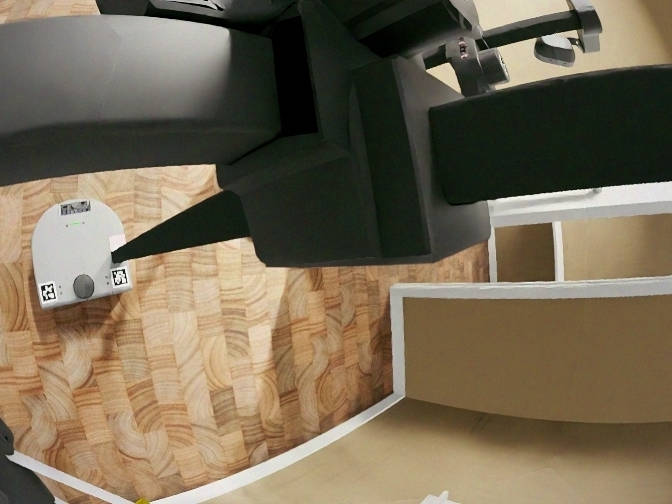

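Call:
execute_actions([
  {"r2":{"base":{"rotate_rad":0.99},"joints":{"head_pan_rad":0}}},
], cameras=[])

Call:
execute_actions([
  {"r2":{"base":{"translate_m":0.9}}},
], cameras=[])

Call:
execute_actions([
  {"r2":{"base":{"rotate_rad":1.08}}},
], cameras=[])

Call:
execute_actions([
  {"r2":{"base":{"translate_m":0.6}}},
], cameras=["r2_nav_camera"])

Scene clock: 116.97 s.
r1.base_odometry: x=+1.154 y=-0.269 heading=+0.658 (m, m, rad; r1's odometry frame)
r1.turned_by_wheels: +0.000 (rad since the last result)
r1.turned_by_imu: +0.002 (rad since the last result)
r1.base_tilt: forward=-2.5 right=-0.8 (deg)
r1.lidar_m: 1.51 1.62 1.78 1.73 0.91 0.88 1.52 0.43 0.40 0.41 0.53 0.99
r1.head_depth_mm: 299 321 344 374 408 449 - / 310 334 361 393 431 477 533 / 323 348 378 413 456 507 573 / 337 364 397 437 484 542 620 / 352 382 418 462 514 583 670 / 368 402 442 490 551 627 731 / 386 423 467 522 591 684 807
r1.base_status: not commanded
r1.joint_positions: lift_m=+0.850 arm_m=+0.010 wrist_yaw_rad=-0.972 wrist_pitch_rad=-0.036 wrist_roll_rad=-0.074 gripper_m=-0.021 head_pan_rad=-1.563 head_tilt_rad=-0.495
r1.joint_status: not commanded
r1.on_its_own: wrist_yaw_rad is held at -0.957, not at your -0.900, by its stall guard, which is not easing now; gripper_m is held at -0.022, not at your -0.085, by its stall guard, which is not easing now; wrist_yaw_rad is at rest, and its effort (+13) is outside its rest range (-12 to +12)
r1.motor_effort: left_wheel=-7(8) right_wheel=+12(12) lift_m=+30(30) arm_m=+2(2) wrist_yaw_rad=+13(13) wrist_pitch_rad=+20(20) wrist_roll_rad=+38(39) gripper_m=-25(25) head_pan_rad=-5(5) head_tilt_rad=-2(1) (%)
r1.hand_pose: x=-0.2323 y=-0.2986 z=+0.9553 quat_wxyz=(+0.642, -0.306, -0.607, -0.353) (m; r1's base frame)
r1.wrist_depth_mm: 131 144 163 109 - - - / 134 147 167 112 - - - / 137 149 170 115 - - - / 140 154 175 118 - - - / 142 157 179 119 - - - / 146 161 181 123 - - - / 149 165 193 127 - - -
r2.base_odometry: x=+1.403 y=-0.214 heading=+0.940 (m, m, rad; r2's odometry frame)
r2.turned_by_wheels: +0.990 (rad since the last result)
r2.turned_by_imu: +0.989 (rad since the last result)
r2.base_tilt: forward=+2.7 right=+1.2 (deg)
r2.lidar_m: 1.47 1.00 0.83 2.21 2.18 1.20 0.91 0.89 0.93 1.00 0.98 1.03
r2.head_depth_mm: 1184 1296 1414 286 302 1248 1106 / 1347 1508 1678 1685 309 1209 1108 / 1570 1777 1924 1687 - 1194 1109 / 1688 1944 2053 1683 324 1232 1120 / 1611 1835 1997 1701 1461 1260 1116 / 1531 1736 1948 1710 1446 1259 1113 / 1464 1669 1957 1713 1446 1265 1122
r2.base_status: done
r2.joint_positions: lift_m=+0.930 arm_m=+0.003 wrist_yaw_rad=+1.898 wrist_pitch_rad=-0.028 wrist_roll_rad=+0.014 gripper_m=+0.097 head_pan_rad=+0.007 head_tilt_rad=-0.790
r2.joint_status: all done
r2.on_its_own: gripper_m is held at +0.097, not at your +0.085, by its stall guard, which is not easing now
r2.motor_effort: left_wheel=-4(10) right_wheel=+4(8) lift_m=+35(35) arm_m=-3(3) wrist_yaw_rad=+2(1) wrist_pitch_rad=+13(13) wrist_roll_rad=+0(1) gripper_m=-19(21) head_pan_rad=-3(33) head_tilt_rad=-3(3) (%)
r2.hand_pose: x=+0.2206 y=-0.0657 z=+1.0371 quat_wxyz=(+0.418, +0.584, -0.406, +0.565) (m; r2's base frame)
r2.wrist_depth_mm: - 968 - - - - 847 / - - - - - - 859 / 810 992 - - 150 - 826 / - - 175 159 157 - 847 / - - 134 149 144 - 851 / - - 148 166 157 - 865 / - - 150 168 146 - 831
pictures: none
No camera images: the call's "cameras" was empty. Leave "cameras" out to get every camera's image.

Scene clock: 127.07 s.
r1.base_odometry: x=+1.154 y=-0.269 heading=+0.658 (m, m, rad; r1's odometry frame)
r1.turned_by_wheels: +0.000 (rad since the last result)
r1.turned_by_imu: +0.003 (rad since the last result)
r1.base_tilt: forward=-2.4 right=-1.0 (deg)
r1.lidar_m: 1.51 1.62 1.77 1.73 1.72 1.86 1.51 0.43 0.40 0.41 0.53 0.99
r1.head_depth_mm: 299 320 346 375 409 450 - / 310 335 360 392 431 476 532 / 324 348 378 413 457 508 574 / 337 365 396 436 483 542 618 / 352 382 418 461 515 582 669 / 368 402 442 491 551 630 734 / 386 422 467 522 590 681 808
r1.base_status: not commanded
r1.joint_positions: lift_m=+0.850 arm_m=+0.010 wrist_yaw_rad=-0.972 wrist_pitch_rad=-0.036 wrist_roll_rad=-0.074 gripper_m=-0.021 head_pan_rad=-1.563 head_tilt_rad=-0.495
r1.joint_status: not commanded
r1.on_its_own: wrist_yaw_rad is held at -0.957, not at your -0.900, by its stall guard, which is not easing now; gripper_m is held at -0.022, not at your -0.085, by its stall guard, which is not easing now; wrist_yaw_rad is at rest, and its effort (+13) is outside its rest range (-12 to +12)
r1.motor_effort: left_wheel=-7(8) right_wheel=+12(12) lift_m=+31(30) arm_m=+2(2) wrist_yaw_rad=+13(12) wrist_pitch_rad=+20(20) wrist_roll_rad=+38(38) gripper_m=-25(24) head_pan_rad=-5(4) head_tilt_rad=-3(2) (%)
r1.hand_pose: x=-0.2323 y=-0.2986 z=+0.9553 quat_wxyz=(+0.642, -0.306, -0.607, -0.353) (m; r1's base frame)
r1.wrist_depth_mm: 131 144 162 110 - 503 451 / 134 147 167 112 - 542 542 / 137 150 171 115 935 779 - / 140 154 176 118 - - - / 143 157 179 119 - - - / 146 162 180 123 - - - / 150 165 194 128 - - -
r2.base_odometry: x=+1.934 y=+0.513 heading=+0.940 (m, m, rad; r2's odometry frame)
r2.turned_by_wheels: +0.000 (rad since the last result)
r2.turned_by_imu: +0.002 (rad since the last result)
r2.base_tilt: forward=+2.7 right=+1.3 (deg)
r2.lidar_m: 0.85 0.94 2.80 0.54 2.60 2.28 1.72 1.69 0.77 0.58 0.57 0.60
r2.head_depth_mm: 678 742 807 - 319 1169 1106 / 772 858 966 1009 309 1210 1106 / 890 1024 1174 1283 - 1188 1113 / 899 1034 1219 1447 323 1238 1114 / 854 976 1139 1367 1461 1256 1118 / 813 924 1070 1271 1422 1261 1113 / 777 879 1011 1186 1382 1265 1118
r2.base_status: done
r2.joint_positions: lift_m=+0.930 arm_m=+0.003 wrist_yaw_rad=+1.898 wrist_pitch_rad=-0.028 wrist_roll_rad=+0.014 gripper_m=+0.097 head_pan_rad=+0.007 head_tilt_rad=-0.790
r2.joint_status: not commanded
r2.on_its_own: gripper_m is held at +0.097, not at your +0.085, by its stall guard, which is not easing now
r2.motor_effort: left_wheel=-4(5) right_wheel=+4(8) lift_m=+36(36) arm_m=-4(4) wrist_yaw_rad=+1(1) wrist_pitch_rad=+13(13) wrist_roll_rad=+0(0) gripper_m=-20(20) head_pan_rad=-3(3) head_tilt_rad=-3(3) (%)
r2.hand_pose: x=+0.2206 y=-0.0657 z=+1.0371 quat_wxyz=(+0.418, +0.584, -0.406, +0.565) (m; r2's base frame)
r2.wrist_depth_mm: - - 838 885 913 610 430 / - - 874 891 929 616 439 / - - 922 920 149 618 440 / - - 175 158 157 616 437 / - - 134 149 144 564 439 / - - 148 167 157 - 447 / - - 150 168 146 628 427
pictures: none
No camera images: the call's "cameras" was empty. Leave "cameras" out to get every camera's image.

Scene clock: 129.77 s.
r1.base_odometry: x=+1.154 y=-0.269 heading=+0.658 (m, m, rad; r1's odometry frame)
r1.turned_by_wheels: +0.000 (rad since the last result)
r1.turned_by_imu: +0.001 (rad since the last result)
r1.base_tilt: forward=-2.5 right=-1.0 (deg)
r1.lidar_m: 1.51 1.62 1.78 1.73 1.72 1.86 0.84 0.43 0.40 0.41 0.53 0.99
r1.head_depth_mm: 299 321 345 373 408 450 - / 310 334 361 393 432 476 531 / 323 348 378 413 455 507 574 / 337 364 396 436 484 542 618 / 352 382 419 462 514 583 670 / 368 402 442 489 551 627 733 / 386 424 467 522 591 684 810
r1.base_status: not commanded
r1.joint_positions: lift_m=+0.850 arm_m=+0.010 wrist_yaw_rad=-0.972 wrist_pitch_rad=-0.036 wrist_roll_rad=-0.074 gripper_m=-0.021 head_pan_rad=-1.563 head_tilt_rad=-0.495
r1.joint_status: not commanded
r1.on_its_own: wrist_yaw_rad is held at -0.957, not at your -0.900, by its stall guard, which is not easing now; gripper_m is held at -0.022, not at your -0.085, by its stall guard, which is not easing now; wrist_yaw_rad is at rest, and its effort (+13) is outside its rest range (-12 to +12)
r1.motor_effort: left_wheel=-8(7) right_wheel=+12(12) lift_m=+30(30) arm_m=+2(2) wrist_yaw_rad=+13(12) wrist_pitch_rad=+20(20) wrist_roll_rad=+38(38) gripper_m=-24(24) head_pan_rad=-4(5) head_tilt_rad=-2(2) (%)
r1.hand_pose: x=-0.2323 y=-0.2986 z=+0.9553 quat_wxyz=(+0.642, -0.306, -0.607, -0.353) (m; r1's base frame)
r1.wrist_depth_mm: 132 144 162 110 - - 566 / 134 147 166 112 754 - 580 / 137 150 172 115 748 - - / 140 154 176 117 - - - / 142 157 179 120 - - - / 146 161 180 123 - - - / 150 166 194 128 - - -
r2.base_odometry: x=+1.934 y=+0.513 heading=+2.020 (m, m, rad; r2's odometry frame)
r2.turned_by_wheels: +1.080 (rad since the last result)
r2.turned_by_imu: +1.078 (rad since the last result)
r2.base_tilt: forward=+2.7 right=+1.3 (deg)
r2.lidar_m: 1.61 0.54 0.90 2.21 1.71 1.69 0.75 0.58 0.57 0.61 0.88 0.94
r2.head_depth_mm: 2687 2550 2024 284 319 1247 1107 / 2834 2555 2034 1750 309 1206 1110 / 3043 2564 2039 1694 - 1186 1110 / 3171 2585 2034 1697 323 1236 1114 / 3362 2592 2056 1694 1463 1266 1115 / 3507 2499 1738 1535 1330 1221 1121 / 1186 1065 963 877 872 1237 1124
r2.base_status: done
r2.joint_positions: lift_m=+0.930 arm_m=+0.003 wrist_yaw_rad=+1.898 wrist_pitch_rad=-0.028 wrist_roll_rad=+0.014 gripper_m=+0.097 head_pan_rad=+0.007 head_tilt_rad=-0.790
r2.joint_status: not commanded
r2.on_its_own: gripper_m is held at +0.097, not at your +0.085, by its stall guard, which is not easing now
r2.motor_effort: left_wheel=-4(10) right_wheel=+4(6) lift_m=+36(35) arm_m=-3(3) wrist_yaw_rad=+1(2) wrist_pitch_rad=+13(13) wrist_roll_rad=+0(0) gripper_m=-20(20) head_pan_rad=-2(3) head_tilt_rad=-3(3) (%)
r2.hand_pose: x=+0.2206 y=-0.0657 z=+1.0371 quat_wxyz=(+0.418, +0.584, -0.406, +0.565) (m; r2's base frame)
r2.wrist_depth_mm: - 507 688 - - - 602 / - 523 687 - - - 612 / 646 587 717 - 149 - 633 / - 590 175 159 156 - 651 / - - 134 149 144 - 666 / - - 148 166 157 - 665 / - - 150 168 145 - 668
pictures: none
No camera images: the call's "cameras" was empty. Leave "cameras" out to get every camera's image.

Scene clock: 136.87 s.
r1.base_odometry: x=+1.154 y=-0.269 heading=+0.658 (m, m, rad; r1's odometry frame)
r1.turned_by_wheels: +0.000 (rad since the last result)
r1.turned_by_imu: +0.002 (rad since the last result)
r1.base_tilt: forward=-2.5 right=-1.0 (deg)
r1.lidar_m: 1.50 1.62 1.78 1.73 1.72 1.86 1.52 0.43 0.40 0.41 0.53 0.99
r1.head_depth_mm: 299 320 345 374 409 450 - / 311 334 361 392 430 477 531 / 323 348 377 412 455 507 573 / 337 364 398 435 484 543 617 / 352 383 417 461 516 583 669 / 368 401 442 490 551 627 731 / 386 422 467 522 591 682 805
r1.base_status: not commanded
r1.joint_positions: lift_m=+0.850 arm_m=+0.010 wrist_yaw_rad=-0.972 wrist_pitch_rad=-0.036 wrist_roll_rad=-0.074 gripper_m=-0.021 head_pan_rad=-1.563 head_tilt_rad=-0.495
r1.joint_status: not commanded
r1.on_its_own: wrist_yaw_rad is held at -0.957, not at your -0.900, by its stall guard, which is not easing now; gripper_m is held at -0.022, not at your -0.085, by its stall guard, which is not easing now; wrist_yaw_rad is at rest, and its effort (+13) is outside its rest range (-12 to +12)
r1.motor_effort: left_wheel=-7(7) right_wheel=+12(12) lift_m=+30(30) arm_m=+2(2) wrist_yaw_rad=+13(13) wrist_pitch_rad=+20(20) wrist_roll_rad=+38(38) gripper_m=-24(24) head_pan_rad=-5(5) head_tilt_rad=-2(2) (%)
r1.hand_pose: x=-0.2323 y=-0.2986 z=+0.9553 quat_wxyz=(+0.642, -0.306, -0.607, -0.353) (m; r1's base frame)
r1.wrist_depth_mm: 131 144 163 110 - - - / 134 146 166 112 - - - / 137 150 171 115 - - - / 140 153 175 118 - - - / 143 157 180 120 - - - / 146 161 181 123 - - - / 149 165 194 127 - - -
r2.base_odometry: x=+1.674 y=+1.053 heading=+2.019 (m, m, rad; r2's odometry frame)
r2.turned_by_wheels: +0.000 (rad since the last result)
r2.turned_by_imu: +0.001 (rad since the last result)
r2.base_tilt: forward=+2.7 right=+1.3 (deg)
r2.lidar_m: 2.75 0.49 0.32 0.30 0.30 2.18 1.20 0.93 0.91 0.59 0.46 2.22
r2.head_depth_mm: 2211 2371 2028 288 315 1252 1098 / 2399 2571 2037 1726 309 1210 1109 / 2560 2576 2037 1688 - 1189 1110 / 2756 2585 2049 1685 323 1230 1114 / 2942 2622 2052 1701 1456 1262 1120 / 3118 2605 2060 1696 1450 1258 1122 / 3018 2621 1936 1192 1097 1018 947
r2.base_status: done
r2.joint_positions: lift_m=+0.930 arm_m=+0.003 wrist_yaw_rad=+1.898 wrist_pitch_rad=-0.028 wrist_roll_rad=+0.014 gripper_m=+0.097 head_pan_rad=+0.007 head_tilt_rad=-0.790
r2.joint_status: not commanded
r2.on_its_own: gripper_m is held at +0.097, not at your +0.085, by its stall guard, which is not easing now
r2.motor_effort: left_wheel=-5(7) right_wheel=+3(9) lift_m=+36(36) arm_m=-3(4) wrist_yaw_rad=+1(1) wrist_pitch_rad=+13(13) wrist_roll_rad=+0(0) gripper_m=-20(20) head_pan_rad=-3(3) head_tilt_rad=-3(3) (%)
r2.hand_pose: x=+0.2206 y=-0.0657 z=+1.0371 quat_wxyz=(+0.418, +0.584, -0.406, +0.565) (m; r2's base frame)
r2.wrist_depth_mm: 405 535 852 - - - - / 406 548 871 - - - - / 414 531 886 - 148 - - / 416 561 176 160 155 - - / 419 510 135 149 144 - - / 412 - 148 167 157 - - / 413 556 150 167 146 - -
pictures: r2_nav_camera (sideways: a quarter turn counterclockwise sets it upright)
camera_calibration (this result's frames):
r2_nav_camera: T_world_to_cam=[[0.699085, -0.0201141, 0.714755, -0.887649], [0.0226175, -0.998482, -0.0502201, 0.116261], [0.71468, 0.0512741, -0.697569, 0.8564], [0, 0, 0, 1]] pos_world=[0.00586056, 0.0543192, 1.23769]
Images, in order (width x height): r2_nav_camera 672x504.

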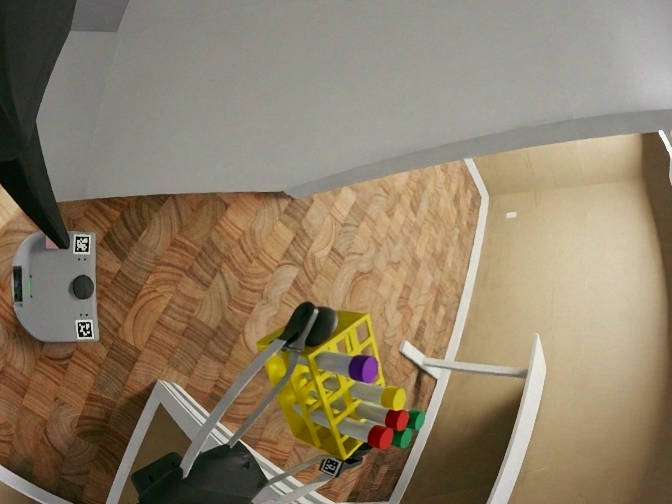

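Call:
execute_actions([
  {"r2":{"base":{"translate_m":0.6}}},
], cameras=[])

Call:
execute_actions([
  {"r2":{"base":{"rotate_rad":-0.7}}},
], cameras=[])

Call:
execute_actions([
  {"r2":{"base":{"translate_m":0.9},"joints":{"lift_m":1.0}}},
], cameras=[])

Call:
execute_actions([
  {"r1":{"base":{"translate_m":0.3},"joints":{"gripper_m":0.14}},"r2":{"base":{"rotate_rad":1.5},"joints":{"wrist_yaw_rad":0,"head_pan_rad":-1.4}}},
], cameras=["r2_nav_camera","r1_nav_camera"])

Scene clock: 152.57 s.
r1.base_odometry: x=+1.154 y=-0.269 heading=+0.658 (m, m, rad; r1's odometry frame)
r1.turned_by_wheels: +0.000 (rad since the last result)
r1.turned_by_imu: +0.003 (rad since the last result)
r1.base_tilt: forward=-2.5 right=-0.9 (deg)
r1.lidar_m: 1.51 1.63 1.78 1.73 1.72 1.87 1.52 0.43 0.40 0.41 0.53 0.99
r1.head_depth_mm: 298 320 345 374 409 449 - / 311 334 361 393 431 478 530 / 323 348 378 413 456 507 572 / 336 365 397 437 483 542 619 / 352 381 418 461 516 581 672 / 369 402 442 490 549 628 731 / 387 423 468 522 591 683 807
r1.base_status: not commanded
r1.joint_positions: lift_m=+0.850 arm_m=+0.010 wrist_yaw_rad=-0.972 wrist_pitch_rad=-0.036 wrist_roll_rad=-0.074 gripper_m=-0.021 head_pan_rad=-1.563 head_tilt_rad=-0.495
r1.joint_status: not commanded
r1.on_its_own: wrist_yaw_rad is held at -0.957, not at your -0.900, by its stall guard, which is not easing now; gripper_m is held at -0.022, not at your -0.085, by its stall guard, which is not easing now; wrist_yaw_rad is at rest, and its effort (+13) is outside its rest range (-12 to +12)
r1.motor_effort: left_wheel=-7(8) right_wheel=+12(12) lift_m=+30(30) arm_m=+2(2) wrist_yaw_rad=+13(13) wrist_pitch_rad=+20(20) wrist_roll_rad=+39(38) gripper_m=-25(24) head_pan_rad=-5(4) head_tilt_rad=-2(1) (%)
r1.hand_pose: x=-0.2323 y=-0.2986 z=+0.9553 quat_wxyz=(+0.642, -0.306, -0.607, -0.353) (m; r1's base frame)
r1.wrist_depth_mm: 131 143 162 110 - - - / 134 147 167 112 - - - / 136 150 171 115 - - - / 140 154 176 118 - - - / 143 158 178 120 - - - / 146 162 180 123 - - - / 149 165 194 128 - - -
r2.base_odometry: x=+1.414 y=+1.594 heading=+2.019 (m, m, rad; r2's odometry frame)
r2.turned_by_wheels: +0.000 (rad since the last result)
r2.turned_by_imu: +0.002 (rad since the last result)
r2.base_tilt: forward=+2.7 right=+1.3 (deg)
r2.lidar_m: 2.23 2.55 0.41 0.38 0.38 0.48 1.65 1.27 0.47 1.34 1.88 1.66
r2.head_depth_mm: 1837 2070 1977 288 319 1249 1109 / 1946 2208 2040 1728 309 1208 1108 / 2077 2335 2054 1687 - 1192 1113 / 2236 2463 2059 1686 323 1230 1115 / 2381 2588 2047 1703 1461 1259 1115 / 2581 2596 2043 1704 1448 1263 1121 / 2618 2625 2072 1701 1452 1267 1101
r2.base_status: done
r2.joint_positions: lift_m=+0.930 arm_m=+0.003 wrist_yaw_rad=+1.898 wrist_pitch_rad=-0.028 wrist_roll_rad=+0.014 gripper_m=+0.097 head_pan_rad=+0.007 head_tilt_rad=-0.790
r2.joint_status: not commanded
r2.on_its_own: gripper_m is held at +0.097, not at your +0.085, by its stall guard, which is not easing now
r2.motor_effort: left_wheel=-5(7) right_wheel=+3(8) lift_m=+35(35) arm_m=-3(3) wrist_yaw_rad=+1(1) wrist_pitch_rad=+13(13) wrist_roll_rad=+0(0) gripper_m=-20(20) head_pan_rad=-3(2) head_tilt_rad=-3(3) (%)
r2.hand_pose: x=+0.2206 y=-0.0657 z=+1.0371 quat_wxyz=(+0.418, +0.584, -0.406, +0.565) (m; r2's base frame)
r2.wrist_depth_mm: - - - - - - - / 814 - - - - - - / 474 - - - 148 - - / 470 - 176 159 155 - - / 480 - 135 149 145 - - / 487 - 149 166 157 - - / 492 - 150 168 145 - -
pictures: none
No camera images: the call's "cameras" was empty. Leave "cameras" out to get every camera's image.

Scene clock: 154.67 s.
r1.base_odometry: x=+1.154 y=-0.269 heading=+0.658 (m, m, rad; r1's odometry frame)
r1.turned_by_wheels: +0.000 (rad since the last result)
r1.turned_by_imu: +0.001 (rad since the last result)
r1.base_tilt: forward=-2.4 right=-1.0 (deg)
r1.lidar_m: 1.50 1.62 1.77 1.73 1.72 1.86 1.51 0.43 0.40 0.41 0.53 0.99
r1.head_depth_mm: 299 321 345 374 409 450 - / 310 334 361 393 431 476 532 / 323 348 379 413 455 506 570 / 337 364 398 437 483 541 620 / 352 382 419 460 514 580 668 / 368 401 441 488 550 630 732 / 386 424 467 521 593 683 807
r1.base_status: not commanded
r1.joint_positions: lift_m=+0.850 arm_m=+0.010 wrist_yaw_rad=-0.972 wrist_pitch_rad=-0.036 wrist_roll_rad=-0.074 gripper_m=-0.021 head_pan_rad=-1.563 head_tilt_rad=-0.495
r1.joint_status: not commanded
r1.on_its_own: wrist_yaw_rad is held at -0.957, not at your -0.900, by its stall guard, which is not easing now; gripper_m is held at -0.022, not at your -0.085, by its stall guard, which is not easing now; wrist_yaw_rad is at rest, and its effort (+13) is outside its rest range (-12 to +12)
r1.motor_effort: left_wheel=-7(7) right_wheel=+12(12) lift_m=+30(30) arm_m=+2(2) wrist_yaw_rad=+13(13) wrist_pitch_rad=+20(20) wrist_roll_rad=+39(38) gripper_m=-25(25) head_pan_rad=-5(5) head_tilt_rad=-2(2) (%)
r1.hand_pose: x=-0.2323 y=-0.2986 z=+0.9553 quat_wxyz=(+0.642, -0.306, -0.607, -0.353) (m; r1's base frame)
r1.wrist_depth_mm: 131 144 162 110 - - - / 134 146 167 112 - - - / 137 150 172 115 - - - / 140 154 176 118 - - - / 143 158 179 120 - - - / 146 161 179 123 - - - / 150 165 194 127 - - -
r2.base_odometry: x=+1.414 y=+1.594 heading=+1.319 (m, m, rad; r2's odometry frame)
r2.turned_by_wheels: -0.700 (rad since the last result)
r2.turned_by_imu: -0.698 (rad since the last result)
r2.base_tilt: forward=+2.8 right=+1.4 (deg)
r2.lidar_m: 2.10 1.66 2.69 0.45 0.38 0.38 0.43 0.70 1.34 0.47 0.49 1.63
r2.head_depth_mm: 1883 2168 1978 283 302 1253 1105 / 1857 2147 2037 1752 309 1209 1110 / 1837 2120 2045 1679 - 1189 1113 / 1837 2098 2052 1702 324 1230 1114 / 1797 2077 2059 1687 1468 1259 1114 / 1802 2027 1953 1711 1450 1264 1117 / 1397 1996 2071 1705 1454 1267 1118
r2.base_status: done
r2.joint_positions: lift_m=+0.930 arm_m=+0.003 wrist_yaw_rad=+1.898 wrist_pitch_rad=-0.028 wrist_roll_rad=+0.014 gripper_m=+0.097 head_pan_rad=+0.007 head_tilt_rad=-0.790
r2.joint_status: not commanded
r2.on_its_own: gripper_m is held at +0.097, not at your +0.085, by its stall guard, which is not easing now
r2.motor_effort: left_wheel=+2(8) right_wheel=-3(9) lift_m=+35(35) arm_m=-3(3) wrist_yaw_rad=+1(1) wrist_pitch_rad=+12(13) wrist_roll_rad=+0(1) gripper_m=-21(20) head_pan_rad=-2(2) head_tilt_rad=-3(3) (%)
r2.hand_pose: x=+0.2206 y=-0.0657 z=+1.0371 quat_wxyz=(+0.417, +0.584, -0.406, +0.565) (m; r2's base frame)
r2.wrist_depth_mm: - - - - - - - / - - - - - - - / - - - - 149 - - / - - 175 159 157 - - / - - 135 149 145 - - / - - 148 167 157 - - / - - 150 168 145 - -
pictures: none
No camera images: the call's "cameras" was empty. Leave "cameras" out to get every camera's image.

Scene clock: 164.63 s.
r1.base_odometry: x=+1.154 y=-0.269 heading=+0.658 (m, m, rad; r1's odometry frame)
r1.turned_by_wheels: +0.000 (rad since the last result)
r1.turned_by_imu: +0.003 (rad since the last result)
r1.base_tilt: forward=-2.4 right=-1.0 (deg)
r1.lidar_m: 1.50 1.62 1.77 1.73 1.72 1.86 1.51 0.43 0.40 0.41 0.53 0.99
r1.head_depth_mm: 299 321 345 375 409 450 - / 311 334 361 392 432 477 532 / 323 349 378 413 455 508 572 / 337 365 397 436 482 542 618 / 351 383 418 461 515 583 671 / 368 401 441 490 550 628 731 / 386 422 467 521 592 680 806
r1.base_status: not commanded
r1.joint_positions: lift_m=+0.850 arm_m=+0.010 wrist_yaw_rad=-0.972 wrist_pitch_rad=-0.036 wrist_roll_rad=-0.074 gripper_m=-0.021 head_pan_rad=-1.563 head_tilt_rad=-0.495
r1.joint_status: not commanded
r1.on_its_own: wrist_yaw_rad is held at -0.957, not at your -0.900, by its stall guard, which is not easing now; gripper_m is held at -0.022, not at your -0.085, by its stall guard, which is not easing now
r1.motor_effort: left_wheel=-7(7) right_wheel=+12(12) lift_m=+30(30) arm_m=+2(3) wrist_yaw_rad=+12(13) wrist_pitch_rad=+20(20) wrist_roll_rad=+38(38) gripper_m=-25(24) head_pan_rad=-4(5) head_tilt_rad=-2(2) (%)
r1.hand_pose: x=-0.2323 y=-0.2986 z=+0.9553 quat_wxyz=(+0.642, -0.306, -0.607, -0.353) (m; r1's base frame)
r1.wrist_depth_mm: 131 143 162 110 - - - / 134 147 166 112 - - - / 137 150 170 115 - - - / 140 154 175 118 - - - / 144 157 179 120 - - - / 146 161 181 123 - - - / 150 166 193 127 - - -
r2.base_odometry: x=+1.638 y=+2.466 heading=+1.319 (m, m, rad; r2's odometry frame)
r2.turned_by_wheels: +0.000 (rad since the last result)
r2.turned_by_imu: +0.002 (rad since the last result)
r2.base_tilt: forward=+2.8 right=+1.3 (deg)
r2.lidar_m: 1.20 0.84 1.57 2.59 1.29 1.03 1.18 0.91 1.07 1.17 1.19 1.11
r2.head_depth_mm: 928 679 - - 1367 1254 1116 / 931 683 556 - 1345 1251 1106 / 938 685 558 - - 1241 1113 / 942 689 542 489 1387 1255 1113 / 948 692 544 1627 1421 1254 1115 / 953 695 547 1613 1443 1264 1116 / 952 697 548 1547 1361 1239 1119
r2.base_status: done
r2.joint_positions: lift_m=+1.000 arm_m=+0.003 wrist_yaw_rad=+1.898 wrist_pitch_rad=-0.029 wrist_roll_rad=+0.014 gripper_m=+0.097 head_pan_rad=+0.007 head_tilt_rad=-0.790
r2.joint_status: all done
r2.on_its_own: gripper_m is held at +0.097, not at your +0.085, by its stall guard, which is not easing now
r2.motor_effort: left_wheel=+2(8) right_wheel=-4(5) lift_m=+35(37) arm_m=-3(4) wrist_yaw_rad=+1(1) wrist_pitch_rad=+13(13) wrist_roll_rad=+0(0) gripper_m=-19(19) head_pan_rad=-4(2) head_tilt_rad=-4(3) (%)
r2.hand_pose: x=+0.2206 y=-0.0657 z=+1.1069 quat_wxyz=(+0.418, +0.584, -0.406, +0.565) (m; r2's base frame)
r2.wrist_depth_mm: - - - - - 958 923 / - - - - - - 947 / - - - - 149 - 975 / - 867 175 158 156 886 934 / 526 572 134 149 144 545 548 / - - 149 166 157 - 400 / - - 149 168 145 - 339
pictures: none
No camera images: the call's "cameras" was empty. Leave "cameras" out to get every camera's image.

Scene clock: 168.80 s.
r1.base_odometry: x=+1.391 y=-0.086 heading=+0.658 (m, m, rad; r1's odometry frame)
r1.turned_by_wheels: +0.000 (rad since the last result)
r1.turned_by_imu: -0.117 (rad since the last result)
r1.base_tilt: forward=-2.3 right=-1.0 (deg)
r1.lidar_m: 1.12 1.37 1.44 1.91 1.87 1.92 1.80 1.75 0.86 0.74 0.74 0.81
r1.head_depth_mm: 682 742 819 909 1018 1138 - / 663 718 785 869 976 1108 1225 / 641 696 760 832 927 1044 1193 / 620 672 729 806 889 994 1134 / 602 650 706 775 851 946 1080 / 586 632 682 745 816 909 1023 / 570 611 661 719 785 868 973
r1.base_status: done
r1.joint_positions: lift_m=+0.850 arm_m=+0.010 wrist_yaw_rad=-0.945 wrist_pitch_rad=-0.030 wrist_roll_rad=-0.046 gripper_m=+0.140 head_pan_rad=-1.563 head_tilt_rad=-0.495
r1.joint_status: all done
r1.on_its_own: wrist_yaw_rad is held at -0.957, not at your -0.900, by its stall guard, which is not easing now
r1.motor_effort: left_wheel=+1(9) right_wheel=-1(18) lift_m=+30(30) arm_m=+3(4) wrist_yaw_rad=-10(14) wrist_pitch_rad=+17(21) wrist_roll_rad=+20(39) gripper_m=+1(86) head_pan_rad=-5(5) head_tilt_rad=-2(2) (%)
r1.hand_pose: x=-0.2285 y=-0.3042 z=+0.9569 quat_wxyz=(+0.639, -0.304, -0.620, -0.339) (m; r1's base frame)
r1.wrist_depth_mm: 513 625 - - - - - / 517 650 - - - - - / 518 672 - - - - - / 531 687 - - - - - / 539 663 - - - - - / 542 - - - - - - / 529 750 - - - - -
r2.base_odometry: x=+1.638 y=+2.466 heading=+2.819 (m, m, rad; r2's odometry frame)
r2.turned_by_wheels: +1.500 (rad since the last result)
r2.turned_by_imu: +1.497 (rad since the last result)
r2.base_tilt: forward=+2.8 right=+1.2 (deg)
r2.lidar_m: 2.60 1.42 1.03 1.02 0.91 1.02 1.17 1.18 1.11 1.20 0.84 1.48
r2.head_depth_mm: 926 323 - - - 1206 1107 / 933 726 - - - 1207 1109 / 938 353 401 1609 1439 1256 1114 / 942 715 542 1613 1447 1255 1115 / 948 691 545 1619 1445 1262 1118 / 955 694 546 1582 1418 1263 1120 / 961 698 548 1104 1396 1241 1119
r2.base_status: done
r2.joint_positions: lift_m=+1.000 arm_m=+0.003 wrist_yaw_rad=+0.003 wrist_pitch_rad=-0.029 wrist_roll_rad=+0.014 gripper_m=+0.097 head_pan_rad=-1.393 head_tilt_rad=-0.790
r2.joint_status: all done
r2.on_its_own: gripper_m is held at +0.097, not at your +0.085, by its stall guard, which is not easing now
r2.motor_effort: left_wheel=-4(9) right_wheel=+3(8) lift_m=+35(35) arm_m=-3(4) wrist_yaw_rad=-2(5) wrist_pitch_rad=+13(13) wrist_roll_rad=+0(0) gripper_m=-20(20) head_pan_rad=-3(32) head_tilt_rad=-3(3) (%)
r2.hand_pose: x=-0.0208 y=-0.4032 z=+1.1069 quat_wxyz=(+0.702, +0.011, -0.712, -0.010) (m; r2's base frame)
r2.wrist_depth_mm: 797 834 871 938 948 993 - / 832 891 926 952 - - - / 872 902 950 969 148 - - / 836 866 175 159 155 914 - / 530 573 134 149 144 558 549 / 386 - 148 167 156 - 400 / 302 301 149 168 145 309 309
pictures: r1_nav_camera (sideways: a quarter turn counterclockwise sets it upright), r2_nav_camera (sideways: a quarter turn counterclockwise sets it upright)
camera_calibration (this result's frames):
r1_nav_camera: T_world_to_cam=[[0.00556404, -0.4708, 0.882222, -1.11049], [-0.99954, -0.0289256, -0.00913229, 0.070429], [0.0298183, -0.881766, -0.470744, 0.567241], [0, 0, 0, 1]] pos_world=[0.0596612, -0.0206058, 1.24736]
r2_nav_camera: T_world_to_cam=[[0.0989284, -0.692345, 0.714753, -0.883986], [-0.98013, -0.191895, -0.0502201, 0.122378], [0.171927, -0.695583, -0.697571, 0.859714], [0, 0, 0, 1]] pos_world=[0.0595891, 0.00946309, 1.23769]
Images, in order (width x height): r1_nav_camera 672x504, r2_nav_camera 672x504.

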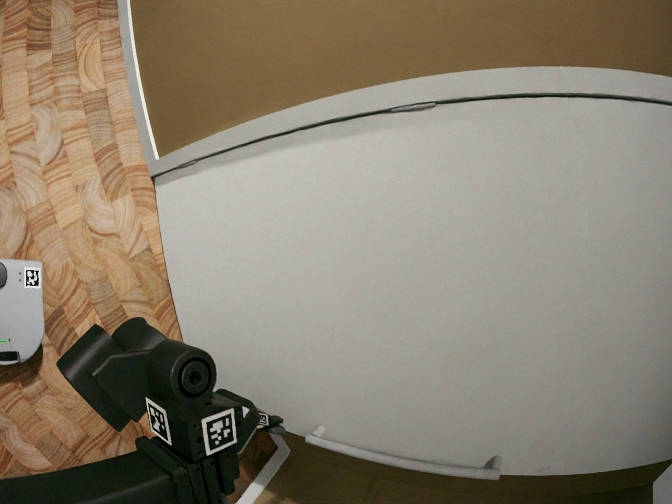

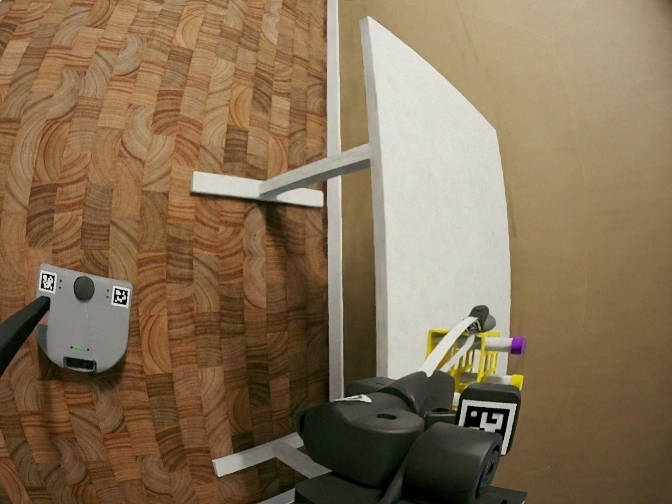

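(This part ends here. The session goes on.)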